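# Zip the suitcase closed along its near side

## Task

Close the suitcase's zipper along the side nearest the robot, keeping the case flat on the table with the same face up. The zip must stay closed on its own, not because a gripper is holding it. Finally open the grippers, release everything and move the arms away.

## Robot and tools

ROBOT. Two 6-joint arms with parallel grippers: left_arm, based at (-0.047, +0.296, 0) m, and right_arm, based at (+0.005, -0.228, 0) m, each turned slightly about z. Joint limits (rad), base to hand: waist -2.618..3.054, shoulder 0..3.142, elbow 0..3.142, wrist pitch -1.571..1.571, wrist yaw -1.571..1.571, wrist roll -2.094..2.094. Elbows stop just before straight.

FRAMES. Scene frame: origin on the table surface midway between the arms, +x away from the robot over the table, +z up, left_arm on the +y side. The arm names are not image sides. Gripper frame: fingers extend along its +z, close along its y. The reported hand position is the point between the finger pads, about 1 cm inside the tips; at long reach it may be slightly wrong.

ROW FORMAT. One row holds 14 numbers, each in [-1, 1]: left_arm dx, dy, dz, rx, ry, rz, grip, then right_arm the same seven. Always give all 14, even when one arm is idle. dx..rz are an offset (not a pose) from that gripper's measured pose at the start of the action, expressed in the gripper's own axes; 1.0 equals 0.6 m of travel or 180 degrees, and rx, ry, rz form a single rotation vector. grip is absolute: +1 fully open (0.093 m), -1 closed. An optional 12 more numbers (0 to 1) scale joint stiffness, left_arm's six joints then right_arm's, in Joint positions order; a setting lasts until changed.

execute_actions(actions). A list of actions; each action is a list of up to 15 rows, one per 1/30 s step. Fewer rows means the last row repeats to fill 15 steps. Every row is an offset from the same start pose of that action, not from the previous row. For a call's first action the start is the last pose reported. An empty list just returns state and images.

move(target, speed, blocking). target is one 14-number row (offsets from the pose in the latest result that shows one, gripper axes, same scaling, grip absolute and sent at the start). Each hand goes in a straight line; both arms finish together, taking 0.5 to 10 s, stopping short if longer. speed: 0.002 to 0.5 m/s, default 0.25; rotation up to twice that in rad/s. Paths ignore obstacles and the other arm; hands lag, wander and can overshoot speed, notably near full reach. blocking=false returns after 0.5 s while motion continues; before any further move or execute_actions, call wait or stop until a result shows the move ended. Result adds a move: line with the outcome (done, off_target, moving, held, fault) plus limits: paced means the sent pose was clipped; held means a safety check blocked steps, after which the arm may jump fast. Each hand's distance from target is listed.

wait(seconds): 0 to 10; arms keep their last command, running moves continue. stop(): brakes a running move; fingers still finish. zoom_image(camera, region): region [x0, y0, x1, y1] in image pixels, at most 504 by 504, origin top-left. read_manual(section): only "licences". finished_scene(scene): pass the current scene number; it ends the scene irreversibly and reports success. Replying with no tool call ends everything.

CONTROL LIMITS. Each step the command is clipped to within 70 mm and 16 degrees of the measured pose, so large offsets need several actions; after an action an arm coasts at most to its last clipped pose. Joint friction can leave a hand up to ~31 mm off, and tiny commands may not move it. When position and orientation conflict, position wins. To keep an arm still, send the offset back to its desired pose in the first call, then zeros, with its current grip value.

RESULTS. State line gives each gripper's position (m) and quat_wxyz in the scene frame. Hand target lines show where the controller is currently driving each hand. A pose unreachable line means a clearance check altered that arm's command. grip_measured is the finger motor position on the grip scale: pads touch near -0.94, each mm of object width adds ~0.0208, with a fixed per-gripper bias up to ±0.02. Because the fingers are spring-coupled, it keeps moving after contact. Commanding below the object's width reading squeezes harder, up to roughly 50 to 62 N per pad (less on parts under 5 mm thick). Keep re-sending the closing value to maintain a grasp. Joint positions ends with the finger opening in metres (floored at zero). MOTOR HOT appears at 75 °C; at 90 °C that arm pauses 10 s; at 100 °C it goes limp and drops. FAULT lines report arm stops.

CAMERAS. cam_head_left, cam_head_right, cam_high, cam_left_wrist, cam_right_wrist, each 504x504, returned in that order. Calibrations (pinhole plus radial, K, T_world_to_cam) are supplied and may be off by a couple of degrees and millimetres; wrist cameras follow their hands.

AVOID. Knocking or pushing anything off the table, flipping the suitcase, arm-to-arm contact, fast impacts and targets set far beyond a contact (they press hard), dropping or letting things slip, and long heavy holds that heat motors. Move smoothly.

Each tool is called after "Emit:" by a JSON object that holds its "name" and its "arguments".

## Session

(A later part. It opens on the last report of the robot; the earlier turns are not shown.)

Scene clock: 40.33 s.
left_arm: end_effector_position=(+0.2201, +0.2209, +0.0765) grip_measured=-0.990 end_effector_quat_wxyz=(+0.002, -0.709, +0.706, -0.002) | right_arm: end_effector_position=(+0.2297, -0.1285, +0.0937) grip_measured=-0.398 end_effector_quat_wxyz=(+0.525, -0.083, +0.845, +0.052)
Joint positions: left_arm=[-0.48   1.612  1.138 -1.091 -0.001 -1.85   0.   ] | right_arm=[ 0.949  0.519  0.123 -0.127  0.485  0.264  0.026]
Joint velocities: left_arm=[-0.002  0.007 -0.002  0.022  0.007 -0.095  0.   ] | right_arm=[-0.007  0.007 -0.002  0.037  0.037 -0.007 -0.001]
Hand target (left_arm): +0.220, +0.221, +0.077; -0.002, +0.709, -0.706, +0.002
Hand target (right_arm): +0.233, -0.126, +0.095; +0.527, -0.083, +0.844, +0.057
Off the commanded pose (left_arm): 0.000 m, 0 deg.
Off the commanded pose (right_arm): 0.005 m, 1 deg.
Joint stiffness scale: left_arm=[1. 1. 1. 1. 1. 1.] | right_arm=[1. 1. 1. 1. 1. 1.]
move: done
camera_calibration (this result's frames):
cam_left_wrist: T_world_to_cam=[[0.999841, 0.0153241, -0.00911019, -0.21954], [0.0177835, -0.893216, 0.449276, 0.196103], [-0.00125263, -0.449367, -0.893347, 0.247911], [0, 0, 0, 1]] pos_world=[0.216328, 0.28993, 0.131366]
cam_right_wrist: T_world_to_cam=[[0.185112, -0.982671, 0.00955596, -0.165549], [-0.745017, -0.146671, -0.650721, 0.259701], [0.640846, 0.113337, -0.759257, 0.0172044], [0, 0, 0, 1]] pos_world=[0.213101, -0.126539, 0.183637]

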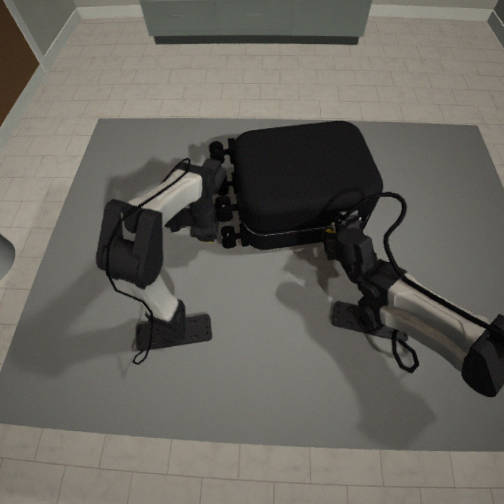

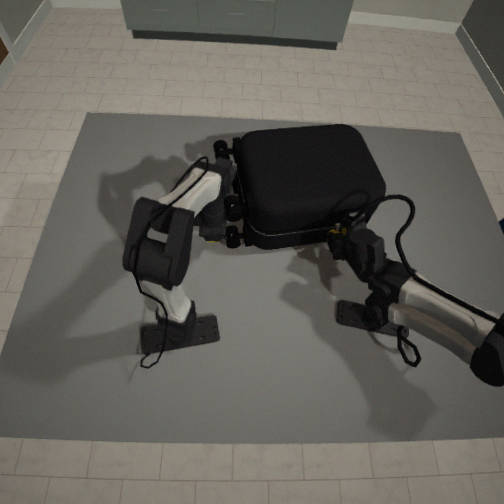

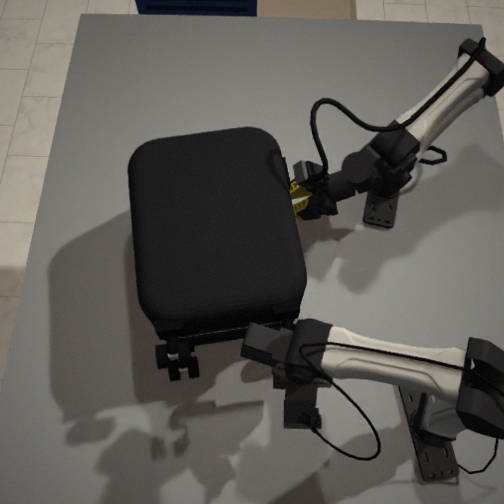

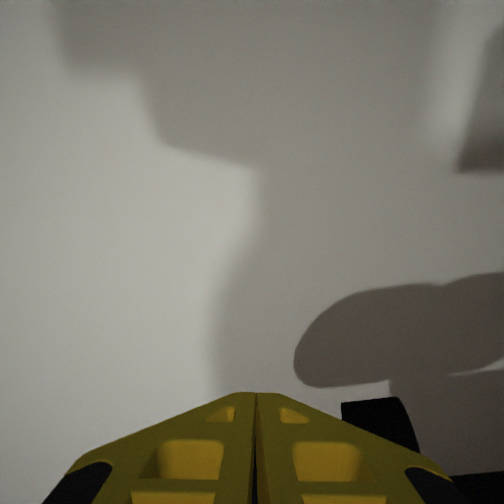

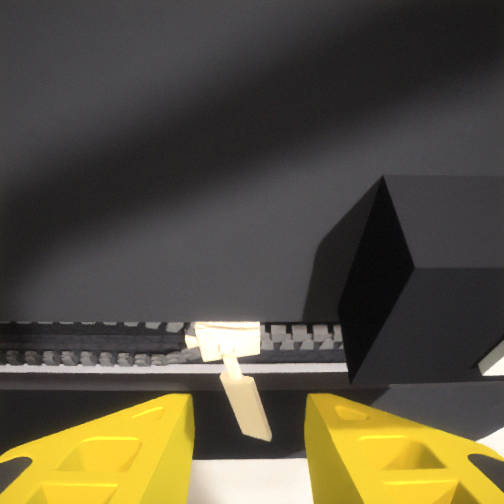

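Raise ~7 mm, then close.

Emit:
{"name": "move", "arguments": {"target": [0,0,0,0,0,0,-1,-0.024,0.008,-0.007,0,0,0,-0.4], "speed": 0.02}}

Emit:
{"name": "move", "arguments": {"target": [0,0,0,0,0,0,-1,-0.008,0,-0.003,0,0,0,-1], "speed": 0.02}}

Emit:
{"name": "move", "arguments": {"target": [0,0,0,0,0,0,-1,-0.01,0.06,-0.003,0,0,0,-1], "speed": 0.02}}

Scene clock: 41.60 s.
left_arm: end_effector_position=(+0.2201, +0.2209, +0.0765) grip_measured=-0.990 end_effector_quat_wxyz=(+0.002, -0.709, +0.706, -0.002) | right_arm: end_effector_position=(+0.2305, -0.1256, +0.1059) grip_measured=-0.398 end_effector_quat_wxyz=(+0.529, -0.081, +0.843, +0.055)
Joint positions: left_arm=[-0.48   1.612  1.138 -1.091 -0.001 -1.85   0.   ] | right_arm=[ 0.962  0.519  0.164 -0.161  0.494  0.272  0.026]
Joint velocities: left_arm=[ 0.002  0.002  0.002 -0.007  0.037 -0.037  0.   ] | right_arm=[ 0.007 -0.002  0.002 -0.066 -0.037  0.037  0.001]
Hand target (left_arm): +0.220, +0.221, +0.077; -0.002, +0.709, -0.706, +0.002
Hand target (right_arm): +0.231, -0.123, +0.108; +0.526, -0.083, +0.845, +0.052
Off the commanded pose (left_arm): 0.000 m, 0 deg.
Off the commanded pose (right_arm): 0.003 m, 1 deg.
Joint stiffness scale: left_arm=[1. 1. 1. 1. 1. 1.] | right_arm=[1. 1. 1. 1. 1. 1.]
move: done
camera_calibration (this result's frames):
cam_left_wrist: T_world_to_cam=[[0.999841, 0.0153241, -0.00911019, -0.21954], [0.0177835, -0.893216, 0.449276, 0.196103], [-0.00125263, -0.449367, -0.893347, 0.247911], [0, 0, 0, 1]] pos_world=[0.216328, 0.28993, 0.131366]
cam_right_wrist: T_world_to_cam=[[0.18618, -0.982513, 0.0021438, -0.162365], [-0.740097, -0.141678, -0.657407, 0.268924], [0.646214, 0.120809, -0.753533, 0.0247014], [0, 0, 0, 1]] pos_world=[0.213296, -0.124409, 0.195754]

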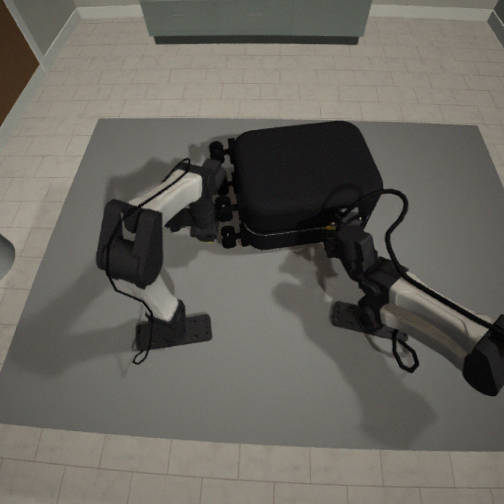

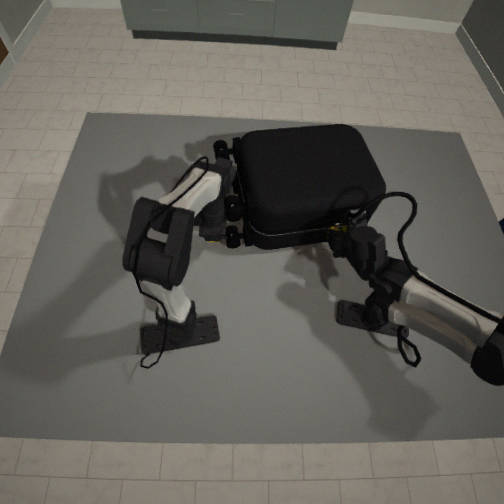

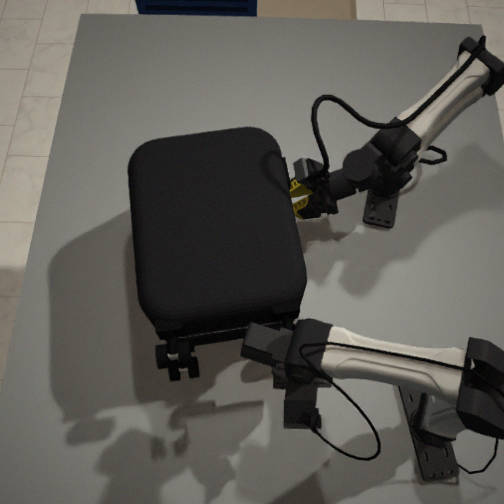

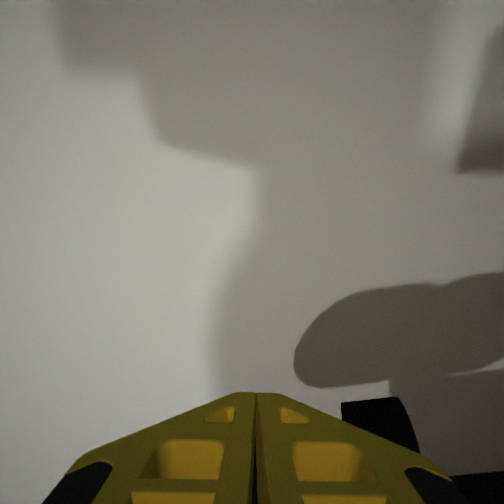

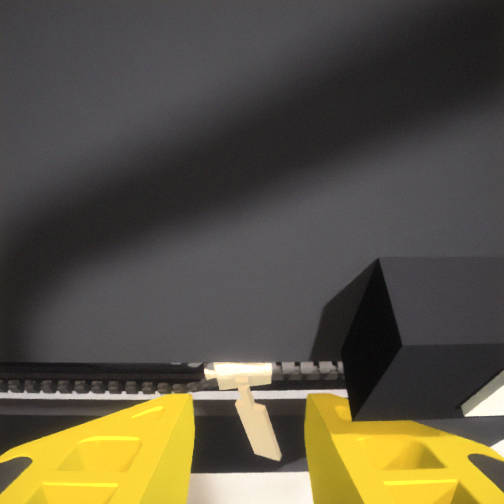

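Scene clock: 42.30 s.
left_arm: end_effector_position=(+0.2201, +0.2209, +0.0765) grip_measured=-0.990 end_effector_quat_wxyz=(+0.002, -0.709, +0.706, -0.002) | right_arm: end_effector_position=(+0.2301, -0.1250, +0.1054) grip_measured=-0.985 end_effector_quat_wxyz=(+0.527, -0.082, +0.844, +0.057)
Joint positions: left_arm=[-0.48   1.612  1.138 -1.091 -0.001 -1.85   0.   ] | right_arm=[ 0.962  0.519  0.164 -0.163  0.489  0.272  0.   ]
Joint velocities: left_arm=[-0.007  0.012  0.017  0.007  0.007 -0.007  0.   ] | right_arm=[-0.002 -0.012 -0.012  0.022  0.051  0.007  0.   ]
Hand target (left_arm): +0.220, +0.221, +0.077; -0.002, +0.709, -0.706, +0.002
Hand target (right_arm): +0.231, -0.125, +0.111; +0.529, -0.081, +0.843, +0.056
Off the commanded pose (left_arm): 0.000 m, 0 deg.
Off the commanded pose (right_arm): 0.006 m, 0 deg.
Joint stiffness scale: left_arm=[1. 1. 1. 1. 1. 1.] | right_arm=[1. 1. 1. 1. 1. 1.]
move: done
camera_calibration (this result's frames):
cam_left_wrist: T_world_to_cam=[[0.999841, 0.0153241, -0.00911019, -0.21954], [0.0177835, -0.893216, 0.449276, 0.196103], [-0.00125263, -0.449367, -0.893347, 0.247911], [0, 0, 0, 1]] pos_world=[0.216328, 0.28993, 0.131366]
cam_right_wrist: T_world_to_cam=[[0.190419, -0.981702, 0.00109504, -0.162435], [-0.741494, -0.144557, -0.655202, 0.26807], [0.643371, 0.123951, -0.755453, 0.0257132], [0, 0, 0, 1]] pos_world=[0.21316, -0.123898, 0.195243]

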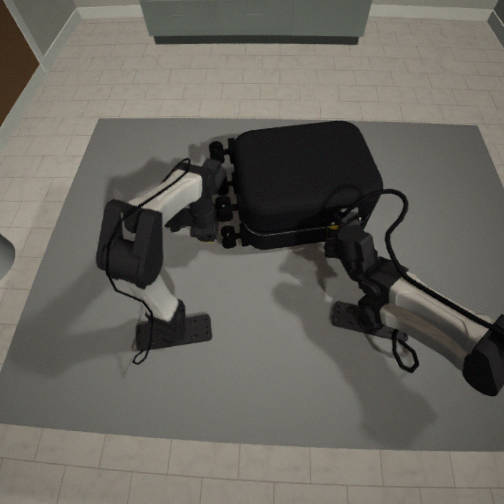

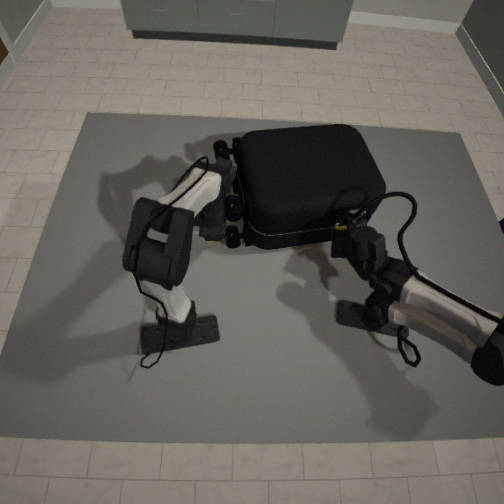

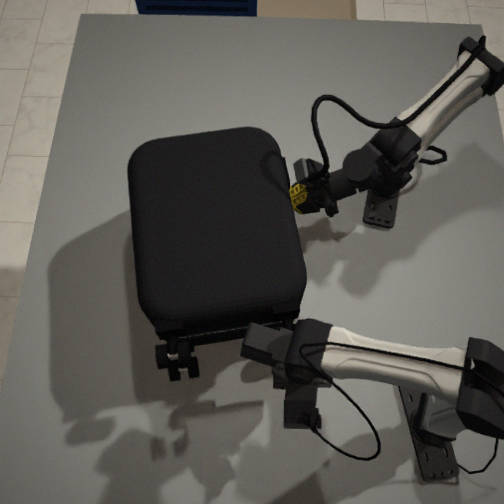

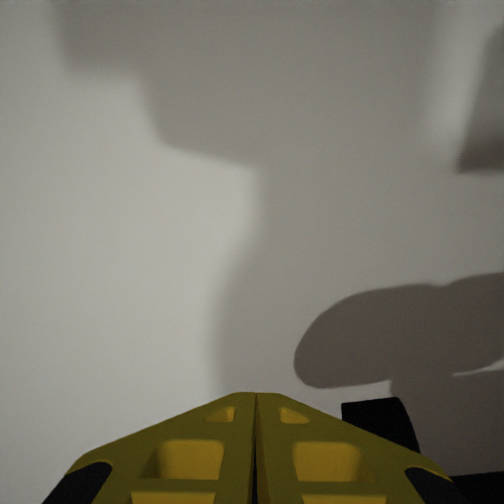

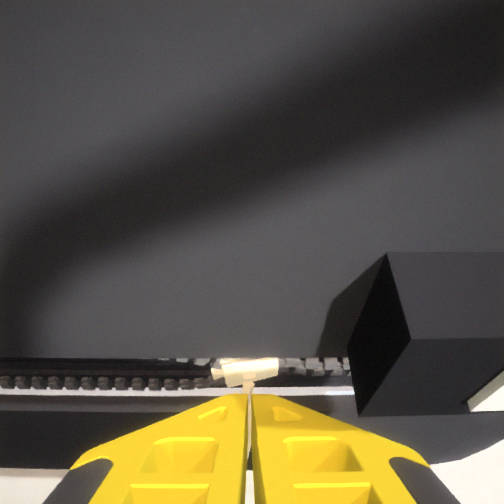

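Scene clock: 44.40 s.
left_arm: end_effector_position=(+0.2201, +0.2209, +0.0765) grip_measured=-0.990 end_effector_quat_wxyz=(+0.002, -0.709, +0.706, -0.002) | right_arm: end_effector_position=(+0.2215, -0.0952, +0.1039) grip_measured=-0.986 end_effector_quat_wxyz=(+0.521, -0.087, +0.847, +0.051)
Joint positions: left_arm=[-0.48   1.612  1.138 -1.091 -0.001 -1.85   0.   ] | right_arm=[ 1.186  0.709  0.218 -0.128  0.677  0.414  0.   ]
Joint velocities: left_arm=[ 0.012  0.002 -0.002 -0.037  0.007 -0.022  0.   ] | right_arm=[-0.002 -0.007 -0.017  0.022 -0.037 -0.022  0.   ]
Hand target (left_arm): +0.220, +0.221, +0.077; -0.002, +0.709, -0.706, +0.002
Hand target (right_arm): +0.224, -0.090, +0.112; +0.528, -0.083, +0.843, +0.057
Off the commanded pose (left_arm): 0.000 m, 0 deg.
Off the commanded pose (right_arm): 0.010 m, 1 deg.
Joint stiffness scale: left_arm=[1. 1. 1. 1. 1. 1.] | right_arm=[1. 1. 1. 1. 1. 1.]
move: done
camera_calibration (this result's frames):
cam_left_wrist: T_world_to_cam=[[0.999841, 0.0153241, -0.00911019, -0.21954], [0.0177835, -0.893216, 0.449276, 0.196103], [-0.00125263, -0.449367, -0.893347, 0.247911], [0, 0, 0, 1]] pos_world=[0.216328, 0.28993, 0.131366]
cam_right_wrist: T_world_to_cam=[[0.192379, -0.9812, 0.0153873, -0.133474], [-0.749774, -0.157085, -0.642778, 0.264352], [0.633111, 0.11212, -0.765898, 0.0287343], [0, 0, 0, 1]] pos_world=[0.20569, -0.0926608, 0.193981]

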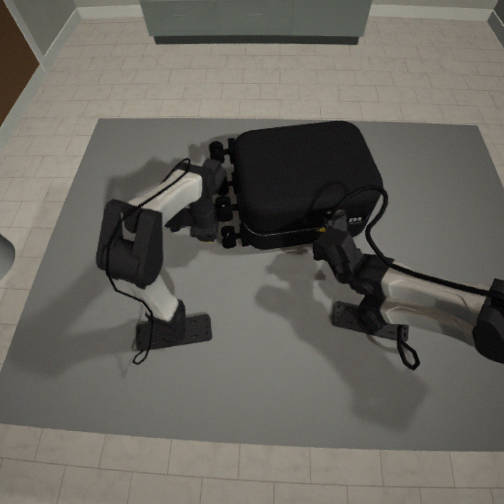

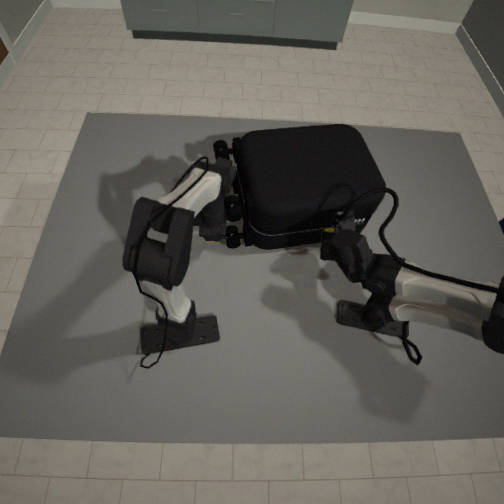

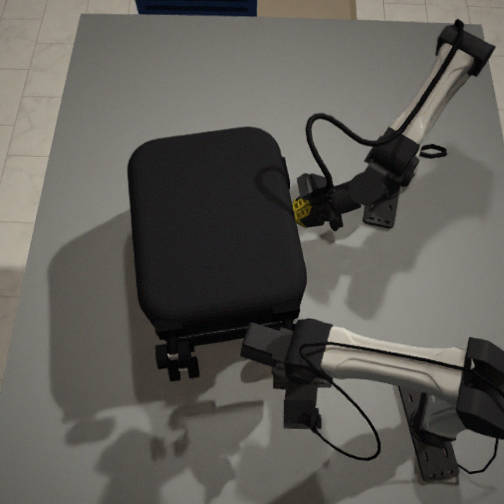

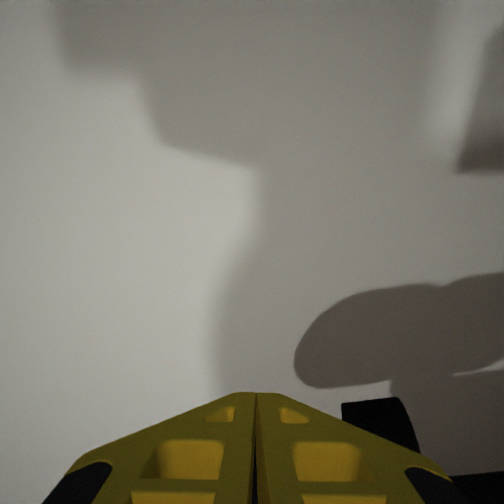

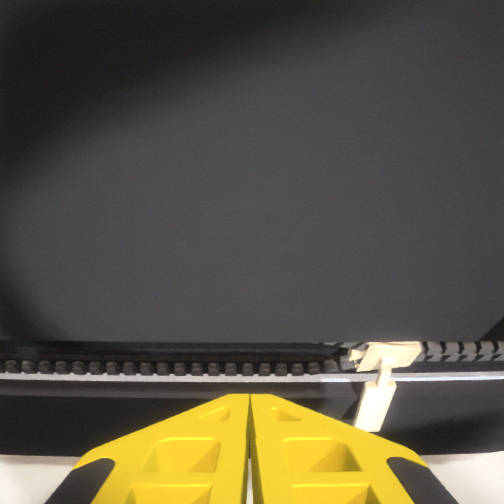

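Emit:
{"name": "move", "arguments": {"target": [-0.01,0,-0.32,0,0,0,-1,0.012,0,-0.016,0,0,0,-0.35], "speed": 0.15}}

Emit:
{"name": "move", "arguments": {"target": [0.31,-0.09,0,0,0,0,-1,0,-0.047,0,0,0,0,-0.35], "speed": 0.15}}

Emit:
{"name": "move", "arguments": {"target": [0,0,0.13,0,0,0,-1,0,0,0,0,0,0,-0.35], "speed": 0.04}}

Scene clock: 46.50 s.
left_arm: end_effector_position=(+0.2234, +0.2227, +0.2656) grip_measured=-0.990 end_effector_quat_wxyz=(+0.076, -0.700, +0.698, -0.126) | right_arm: end_effector_position=(+0.2123, -0.0963, +0.1024) grip_measured=-0.352 end_effector_quat_wxyz=(+0.519, -0.088, +0.849, +0.050)
Joint positions: left_arm=[-0.475  1.452  1.716 -1.538 -0.009 -1.843  0.   ] | right_arm=[ 1.242  0.673  0.218 -0.199  0.72   0.46   0.028]
Joint velocities: left_arm=[-0.012 -0.012  0.012  0.007  0.037 -0.022  0.   ] | right_arm=[ 0.017 -0.002 -0.012 -0.022 -0.095  0.022 -0.   ]
Hand target (left_arm): +0.221, +0.224, +0.270; -0.075, +0.700, -0.699, +0.128
Hand target (right_arm): +0.210, -0.098, +0.102; +0.521, -0.088, +0.847, +0.051
Off the commanded pose (left_arm): 0.007 m, 17 deg; orientation clipped at the last step of the last action.
Off the commanded pose (right_arm): 0.003 m, 0 deg.
Joint stiffness scale: left_arm=[1. 1. 1. 1. 1. 1.] | right_arm=[1. 1. 1. 1. 1. 1.]
joint sent to its limit (left arm) — the command would take joint 4 (wrist pitch) past its lower limit, so that joint was sent only as far as its limit.
move: off_target (left_arm); limits=paced
camera_calibration (this result's frames):
cam_left_wrist: T_world_to_cam=[[0.963227, 0.0229156, 0.267711, -0.288192], [-0.117663, -0.859767, 0.496947, 0.122858], [0.241557, -0.510172, -0.825454, 0.358841], [0, 0, 0, 1]] pos_world=[0.20537, 0.295304, 0.312305]
cam_right_wrist: T_world_to_cam=[[0.193211, -0.981013, 0.0168, -0.133035], [-0.753374, -0.159303, -0.638005, 0.256353], [0.628567, 0.110613, -0.769849, 0.034733], [0, 0, 0, 1]] pos_world=[0.197002, -0.0935127, 0.192529]

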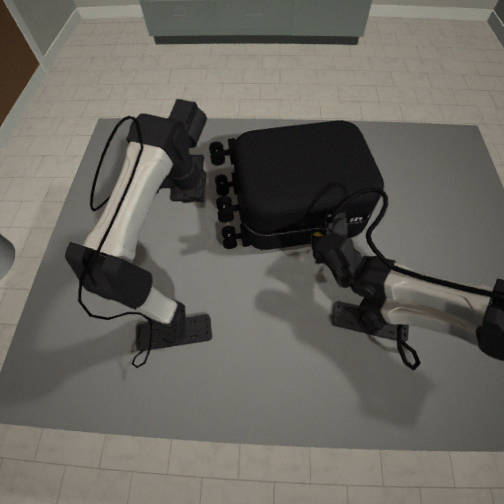

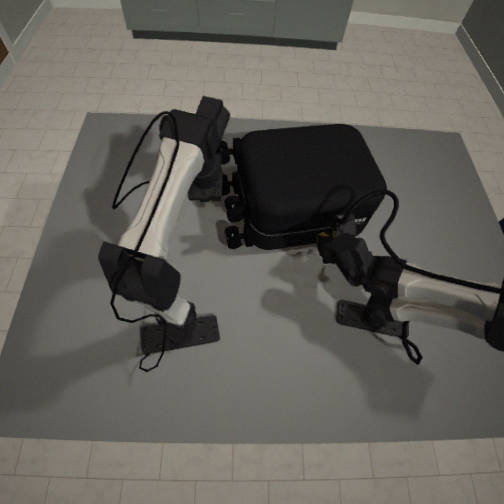

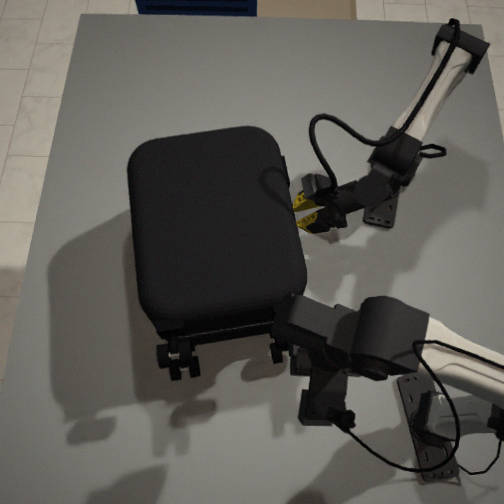

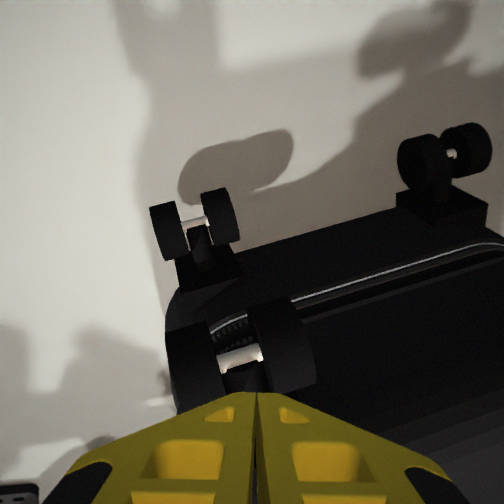

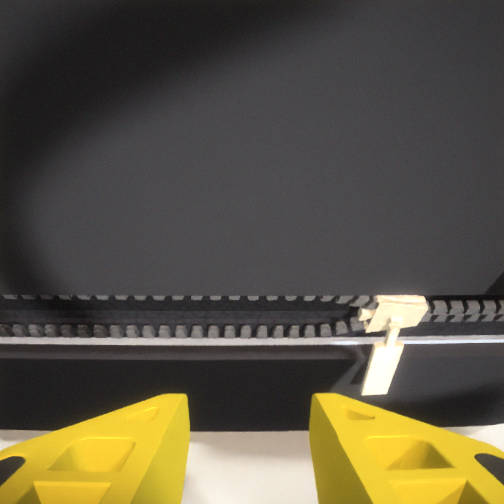

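Scene clock: 48.23 s.
left_arm: end_effector_position=(+0.2746, +0.0402, +0.2909) grip_measured=-0.990 end_effector_quat_wxyz=(+0.067, -0.625, +0.752, -0.200) | right_arm: end_effector_position=(+0.2195, -0.1205, +0.1087) grip_measured=-0.352 end_effector_quat_wxyz=(+0.522, -0.086, +0.847, +0.052)
Joint positions: left_arm=[-0.9    1.917  2.314 -1.547 -0.058 -2.07   0.   ] | right_arm=[ 1.064  0.502  0.196 -0.26   0.576  0.332  0.028]
Joint velocities: left_arm=[ 0.012 -0.007  0.002  0.037  0.037 -0.007  0.   ] | right_arm=[-0.017  0.012 -0.002  0.007  0.037  0.037 -0.   ]
Hand target (left_arm): +0.275, +0.037, +0.289; +0.067, -0.626, +0.752, -0.197
Hand target (right_arm): +0.218, -0.124, +0.102; +0.518, -0.088, +0.849, +0.050
Off the commanded pose (left_arm): 0.004 m, 14 deg.
Off the commanded pose (right_arm): 0.007 m, 1 deg.
Joint stiffness scale: left_arm=[1. 1. 1. 1. 1. 1.] | right_arm=[1. 1. 1. 1. 1. 1.]
joint sent to its limit (left arm) — the command would take joint 4 (wrist pitch) past its lower limit and joint 6 (wrist roll) past its lower limit, so those joints were sent only as far as their limits.
move: off_target (left_arm)
camera_calibration (this result's frames):
cam_left_wrist: T_world_to_cam=[[0.920567, -0.131815, 0.367671, -0.351244], [-0.329282, -0.768197, 0.549041, -0.00131696], [0.210072, -0.626496, -0.750581, 0.265881], [0, 0, 0, 1]] pos_world=[0.267056, 0.119263, 0.329431]
cam_right_wrist: T_world_to_cam=[[0.191427, -0.981443, 0.0111738, -0.157305], [-0.748852, -0.153401, -0.644739, 0.26244], [0.634489, 0.115053, -0.764321, 0.0363036], [0, 0, 0, 1]] pos_world=[0.203607, -0.118304, 0.198711]

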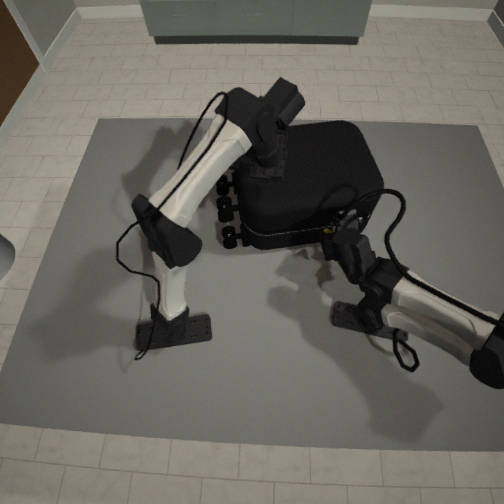

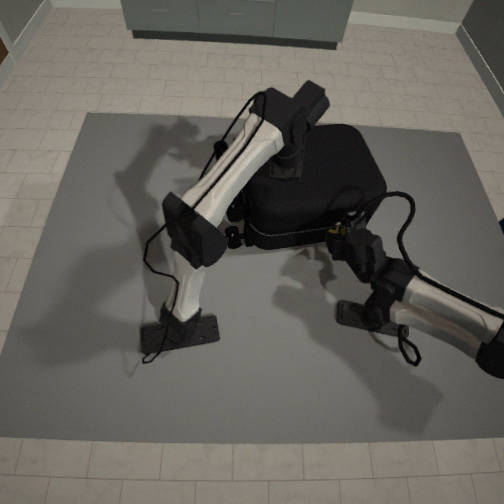

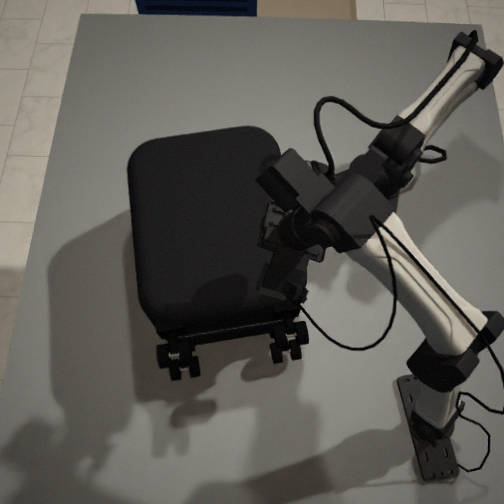

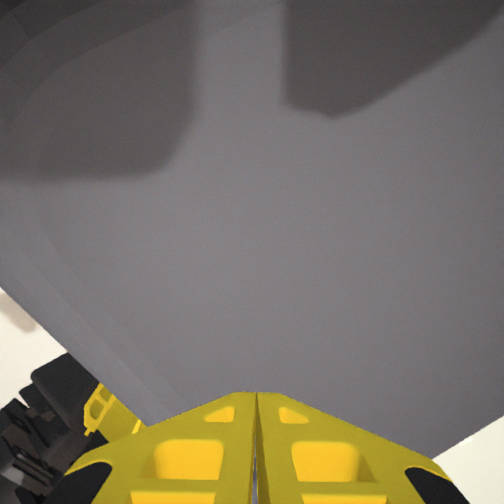

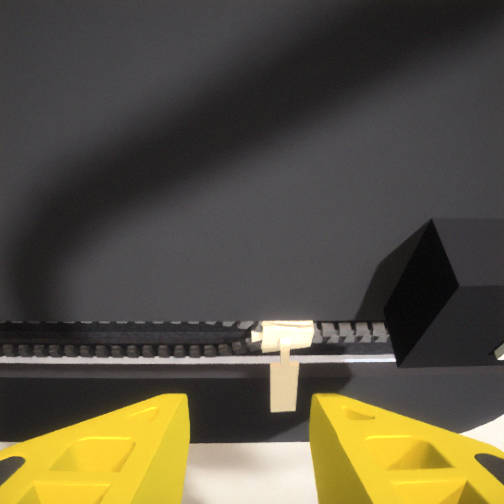

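Scene clock: 50.60 s.
left_arm: end_effector_position=(+0.2986, +0.0202, +0.2333) grip_measured=-0.990 end_effector_quat_wxyz=(+0.070, -0.621, +0.751, -0.213) | right_arm: end_effector_position=(+0.2195, -0.1205, +0.1087) grip_measured=-0.352 end_effector_quat_wxyz=(+0.522, -0.086, +0.847, +0.052)
Joint positions: left_arm=[-0.9    1.881  1.991 -1.232 -0.058 -2.065  0.   ] | right_arm=[ 1.064  0.502  0.196 -0.26   0.576  0.332  0.028]
Joint velocities: left_arm=[ 0.007  0.002 -0.002 -0.037 -0.007  0.022  0.   ] | right_arm=[-0.002 -0.022  0.002 -0.007 -0.051 -0.051 -0.   ]
Hand target (left_arm): +0.301, +0.025, +0.220; +0.067, -0.625, +0.752, -0.200
Hand target (right_arm): +0.220, -0.120, +0.109; +0.522, -0.086, +0.847, +0.052
Off the commanded pose (left_arm): 0.014 m, 2 deg.
Off the commanded pose (right_arm): 0.000 m, 0 deg.
Joint stiffness scale: left_arm=[1. 1. 1. 1. 1. 1.] | right_arm=[1. 1. 1. 1. 1. 1.]
move: off_target (left_arm)
camera_calibration (this result's frames):
cam_left_wrist: T_world_to_cam=[[0.91145, -0.129843, 0.390384, -0.35747], [-0.345116, -0.757831, 0.553703, 0.0262524], [0.223951, -0.6394, -0.735536, 0.197619], [0, 0, 0, 1]] pos_world=[0.29062, 0.0998377, 0.270371]
cam_right_wrist: T_world_to_cam=[[0.191427, -0.981443, 0.0111738, -0.157305], [-0.748852, -0.153401, -0.644739, 0.26244], [0.634489, 0.115053, -0.764321, 0.0363036], [0, 0, 0, 1]] pos_world=[0.203607, -0.118304, 0.198711]

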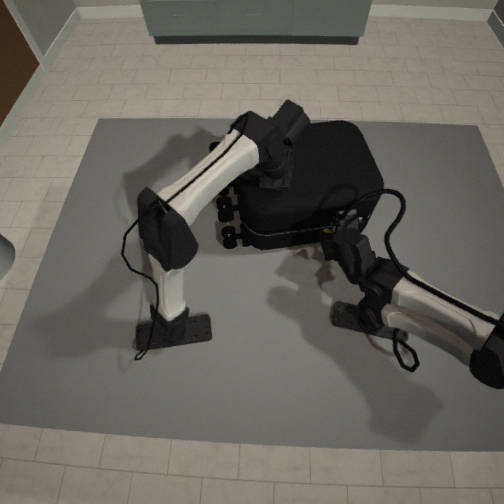

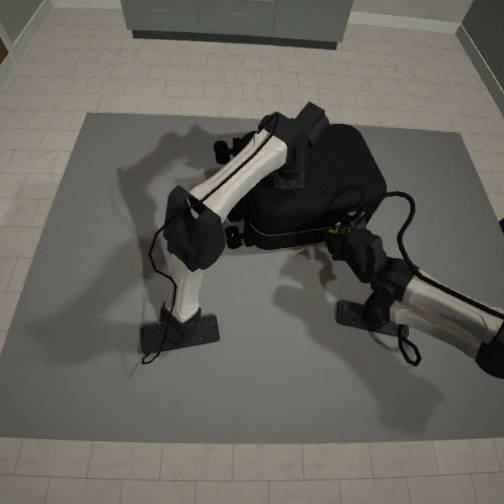

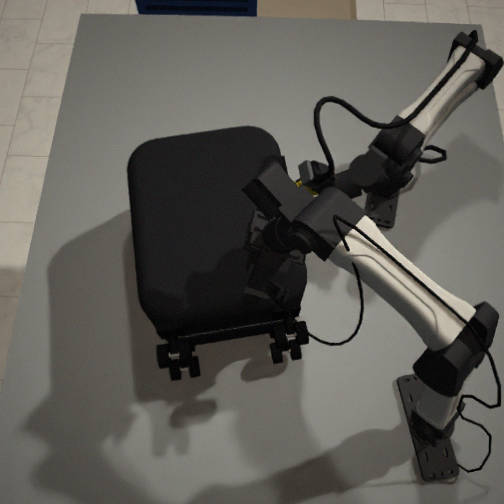

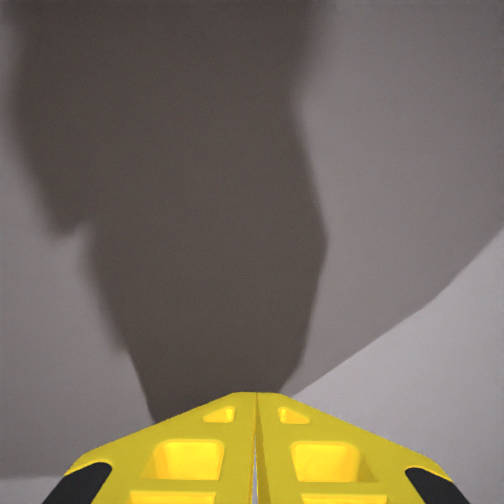

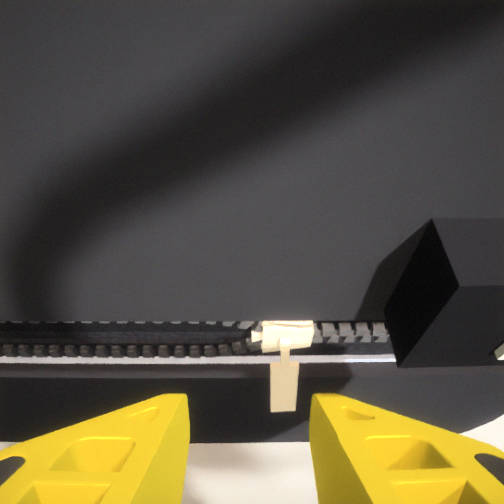

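Emit:
{"name": "move", "arguments": {"target": [-0.011,0.027,0.06,0,0,0,-1,0.002,-0.016,0.03,0,0,0,-0.35], "speed": 0.03}}

Scene clock: 52.43 s.
left_arm: end_effector_position=(+0.2993, +0.0196, +0.2326) grip_measured=-0.990 end_effector_quat_wxyz=(+0.078, -0.615, +0.741, -0.256) | right_arm: end_effector_position=(+0.2357, -0.1264, +0.1085) grip_measured=-0.352 end_effector_quat_wxyz=(+0.529, -0.081, +0.843, +0.055)
Joint positions: left_arm=[-0.9    1.785  1.822 -1.067 -0.058 -2.065  0.   ] | right_arm=[ 0.925  0.546  0.175 -0.136  0.463  0.252  0.028]
Joint velocities: left_arm=[ 0.012  0.002 -0.007 -0.007 -0.066 -0.037  0.   ] | right_arm=[-0.017  0.017 -0.007  0.007  0.022  0.037 -0.001]
Hand target (left_arm): +0.297, +0.022, +0.195; +0.070, -0.621, +0.751, -0.213
Hand target (right_arm): +0.236, -0.127, +0.100; +0.522, -0.086, +0.847, +0.053
Off the commanded pose (left_arm): 0.039 m, 5 deg.
Off the commanded pose (right_arm): 0.009 m, 1 deg.
Joint stiffness scale: left_arm=[1. 1. 1. 1. 1. 1.] | right_arm=[1. 1. 1. 1. 1. 1.]
move: off_target (left_arm)
camera_calibration (this result's frames):
cam_left_wrist: T_world_to_cam=[[0.881658, -0.104993, 0.460061, -0.365653], [-0.384532, -0.724954, 0.571469, 0.0334533], [0.273522, -0.680749, -0.679534, 0.169585], [0, 0, 0, 1]] pos_world=[0.28886, 0.101305, 0.264344]
cam_right_wrist: T_world_to_cam=[[0.18514, -0.982709, 0.00252381, -0.163961], [-0.740327, -0.141163, -0.657259, 0.274457], [0.64625, 0.119816, -0.753661, 0.0232857], [0, 0, 0, 1]] pos_world=[0.218495, -0.125173, 0.198353]

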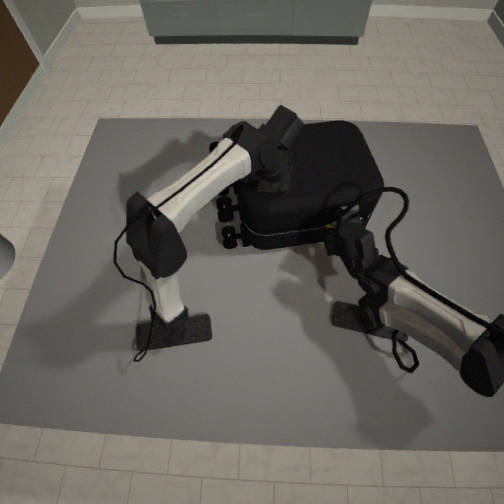

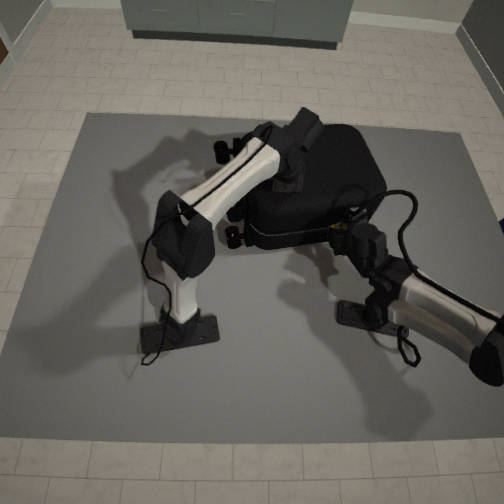

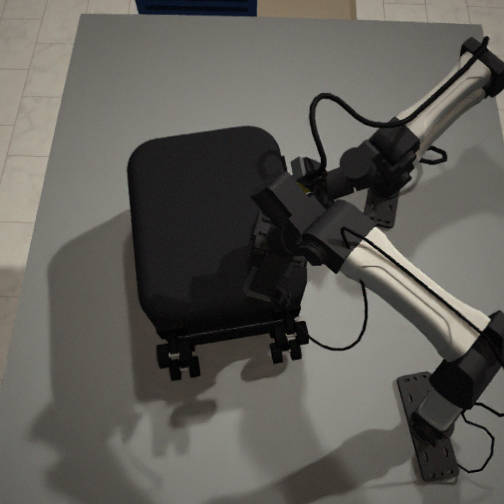

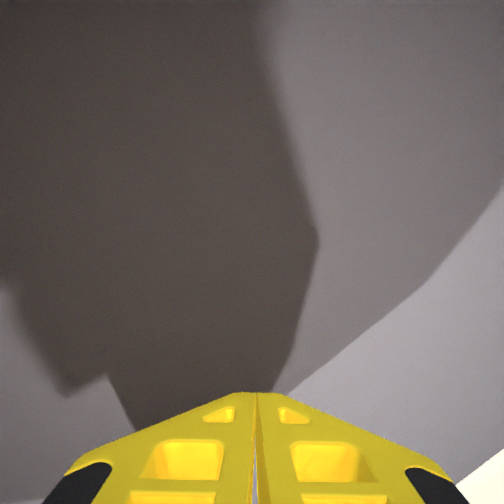

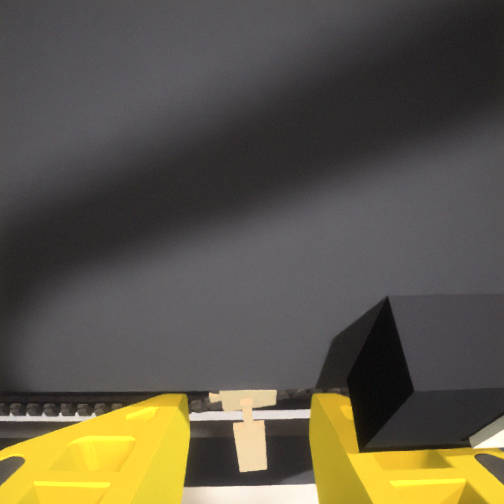

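Emit:
{"name": "execute_actions", "arguments": {"actions": [[[-0.01,0.025,0.045,0,0,0,-1,0.02,0,0.01,0,0,0,-0.35]],[[-0.01,0.025,0.045,0,0,0,-1,0,0,0.003,0,0,0,-0.35]]]}}

Scene clock: 53.63 s.
left_arm: end_effector_position=(+0.3034, +0.0167, +0.2347) grip_measured=-0.990 end_effector_quat_wxyz=(+0.091, -0.603, +0.723, -0.324) | right_arm: end_effector_position=(+0.2372, -0.1260, +0.1071) grip_measured=-0.352 end_effector_quat_wxyz=(+0.538, -0.076, +0.838, +0.059)
Joint positions: left_arm=[-0.9    1.674  1.617 -0.829 -0.06  -2.065  0.   ] | right_arm=[ 0.925  0.546  0.149 -0.086  0.467  0.25   0.028]
Joint velocities: left_arm=[-0.012  0.002 -0.012  0.081  0.022 -0.037  0.   ] | right_arm=[ 0.007 -0.017 -0.012 -0.095  0.066  0.081 -0.   ]
Hand target (left_arm): +0.300, +0.019, +0.203; +0.084, -0.610, +0.733, -0.289
Hand target (right_arm): +0.239, -0.126, +0.106; +0.538, -0.076, +0.838, +0.059
Off the commanded pose (left_arm): 0.033 m, 4 deg.
Off the commanded pose (right_arm): 0.002 m, 0 deg.
Joint stiffness scale: left_arm=[1. 1. 1. 1. 1. 1.] | right_arm=[1. 1. 1. 1. 1. 1.]
camera_calibration (this result's frames):
cam_left_wrist: T_world_to_cam=[[0.823907, -0.0568599, 0.563866, -0.3782], [-0.449156, -0.672249, 0.588506, 0.046473], [0.345596, -0.738138, -0.57941, 0.123404], [0, 0, 0, 1]] pos_world=[0.289827, 0.100826, 0.257406]
cam_right_wrist: T_world_to_cam=[[0.182146, -0.983247, -0.00694102, -0.162167], [-0.727532, -0.130019, -0.673641, 0.27481], [0.661454, 0.127751, -0.739026, 0.0170272], [0, 0, 0, 1]] pos_world=[0.218208, -0.125895, 0.196581]

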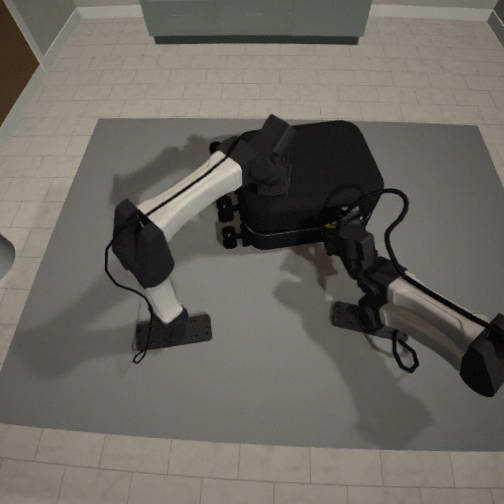

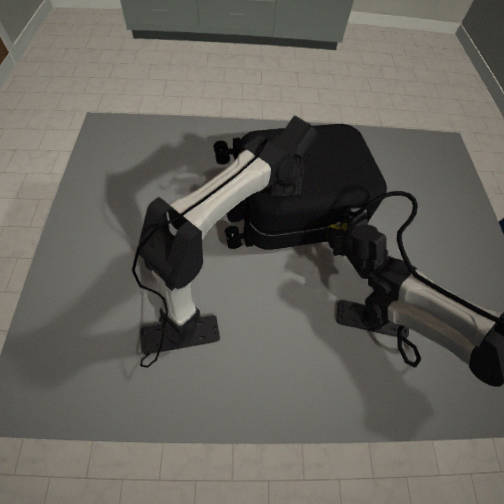

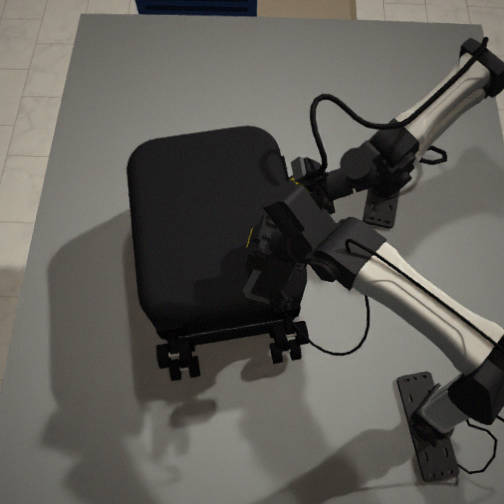

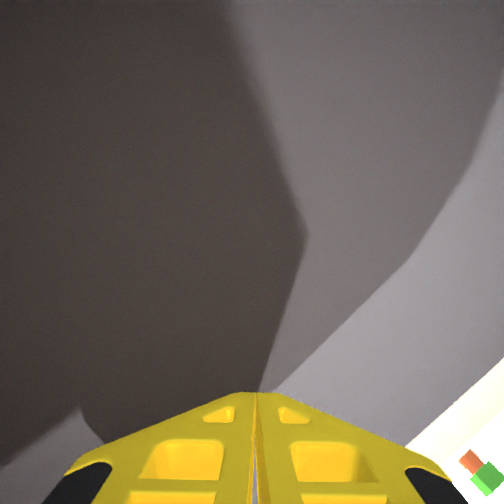

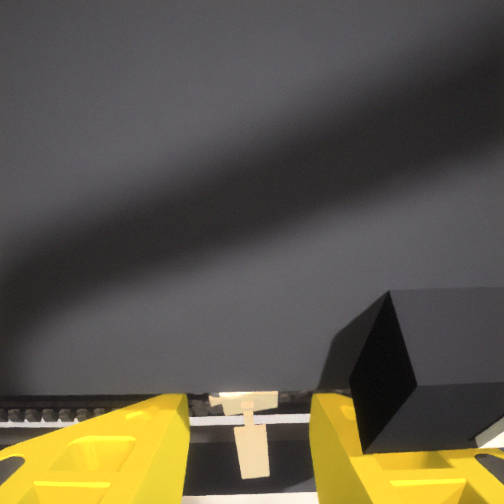

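Emit:
{"name": "execute_actions", "arguments": {"actions": [[[-0.013,0.029,0.039,-0.03,-0.014,0,-1,0,0,0.008,0,0,0,-1]],[[-0.013,0.029,0.039,-0.03,-0.014,0,-1,0,0,0.008,0,0,0,-1]]]}}

Scene clock: 54.93 s.
left_arm: end_effector_position=(+0.3071, +0.0150, +0.2343) grip_measured=-0.990 end_effector_quat_wxyz=(+0.093, -0.605, +0.723, -0.321) | right_arm: end_effector_position=(+0.2408, -0.1258, +0.1077) grip_measured=-0.962 end_effector_quat_wxyz=(+0.540, -0.072, +0.836, +0.059)
Joint positions: left_arm=[-0.9    1.694  1.642 -0.84  -0.066 -2.065  0.   ] | right_arm=[ 0.913  0.574  0.149 -0.051  0.463  0.25   0.   ]
Joint velocities: left_arm=[ 0.017  0.007 -0.012 -0.037 -0.066 -0.007  0.   ] | right_arm=[ 0.012 -0.007 -0.002 -0.051 -0.037 -0.022  0.   ]
Hand target (left_arm): +0.305, +0.016, +0.205; +0.079, -0.615, +0.734, -0.277
Hand target (right_arm): +0.243, -0.125, +0.106; +0.539, -0.074, +0.837, +0.060
Off the commanded pose (left_arm): 0.030 m, 6 deg.
Off the commanded pose (right_arm): 0.004 m, 0 deg.
Joint stiffness scale: left_arm=[1. 1. 1. 1. 1. 1.] | right_arm=[1. 1. 1. 1. 1. 1.]
camera_calibration (this result's frames):
cam_left_wrist: T_world_to_cam=[[0.825173, -0.0576914, 0.561927, -0.381082], [-0.445381, -0.678326, 0.584388, 0.0471559], [0.347456, -0.732492, -0.585431, 0.121466], [0, 0, 0, 1]] pos_world=[0.293257, 0.0989749, 0.257693]
cam_right_wrist: T_world_to_cam=[[0.174899, -0.984518, -0.0115919, -0.160509], [-0.725515, -0.12091, -0.677502, 0.278922], [0.665611, 0.126905, -0.73543, 0.0135995], [0, 0, 0, 1]] pos_world=[0.221383, -0.126025, 0.197111]

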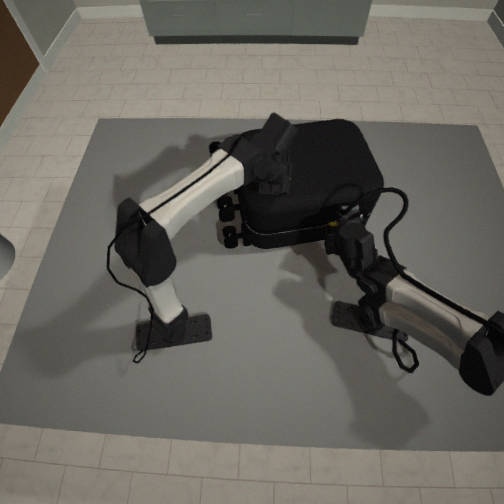

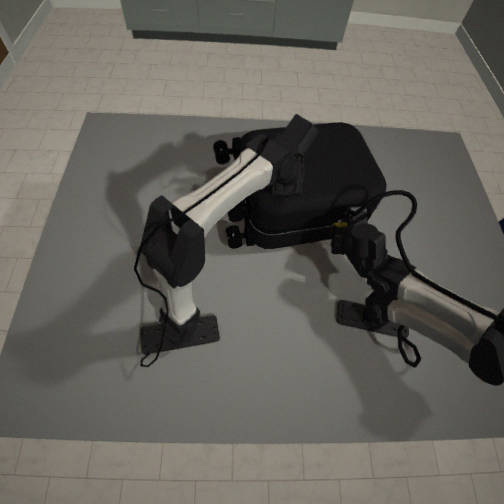

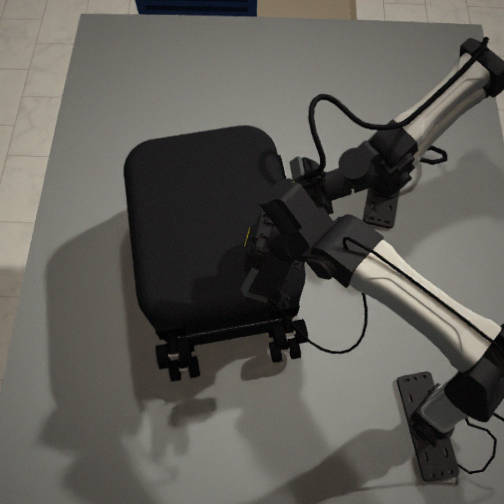

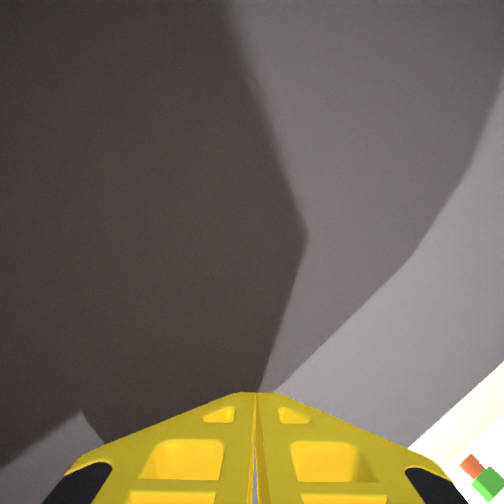

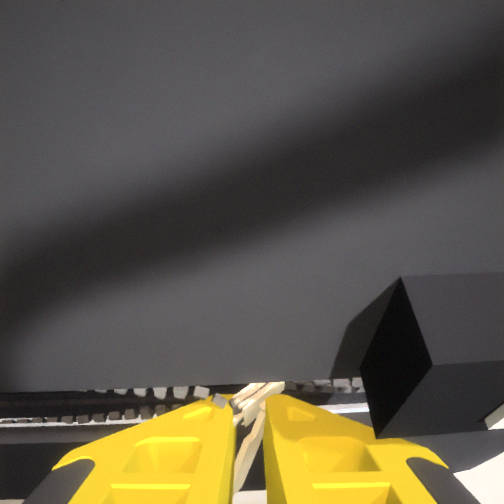

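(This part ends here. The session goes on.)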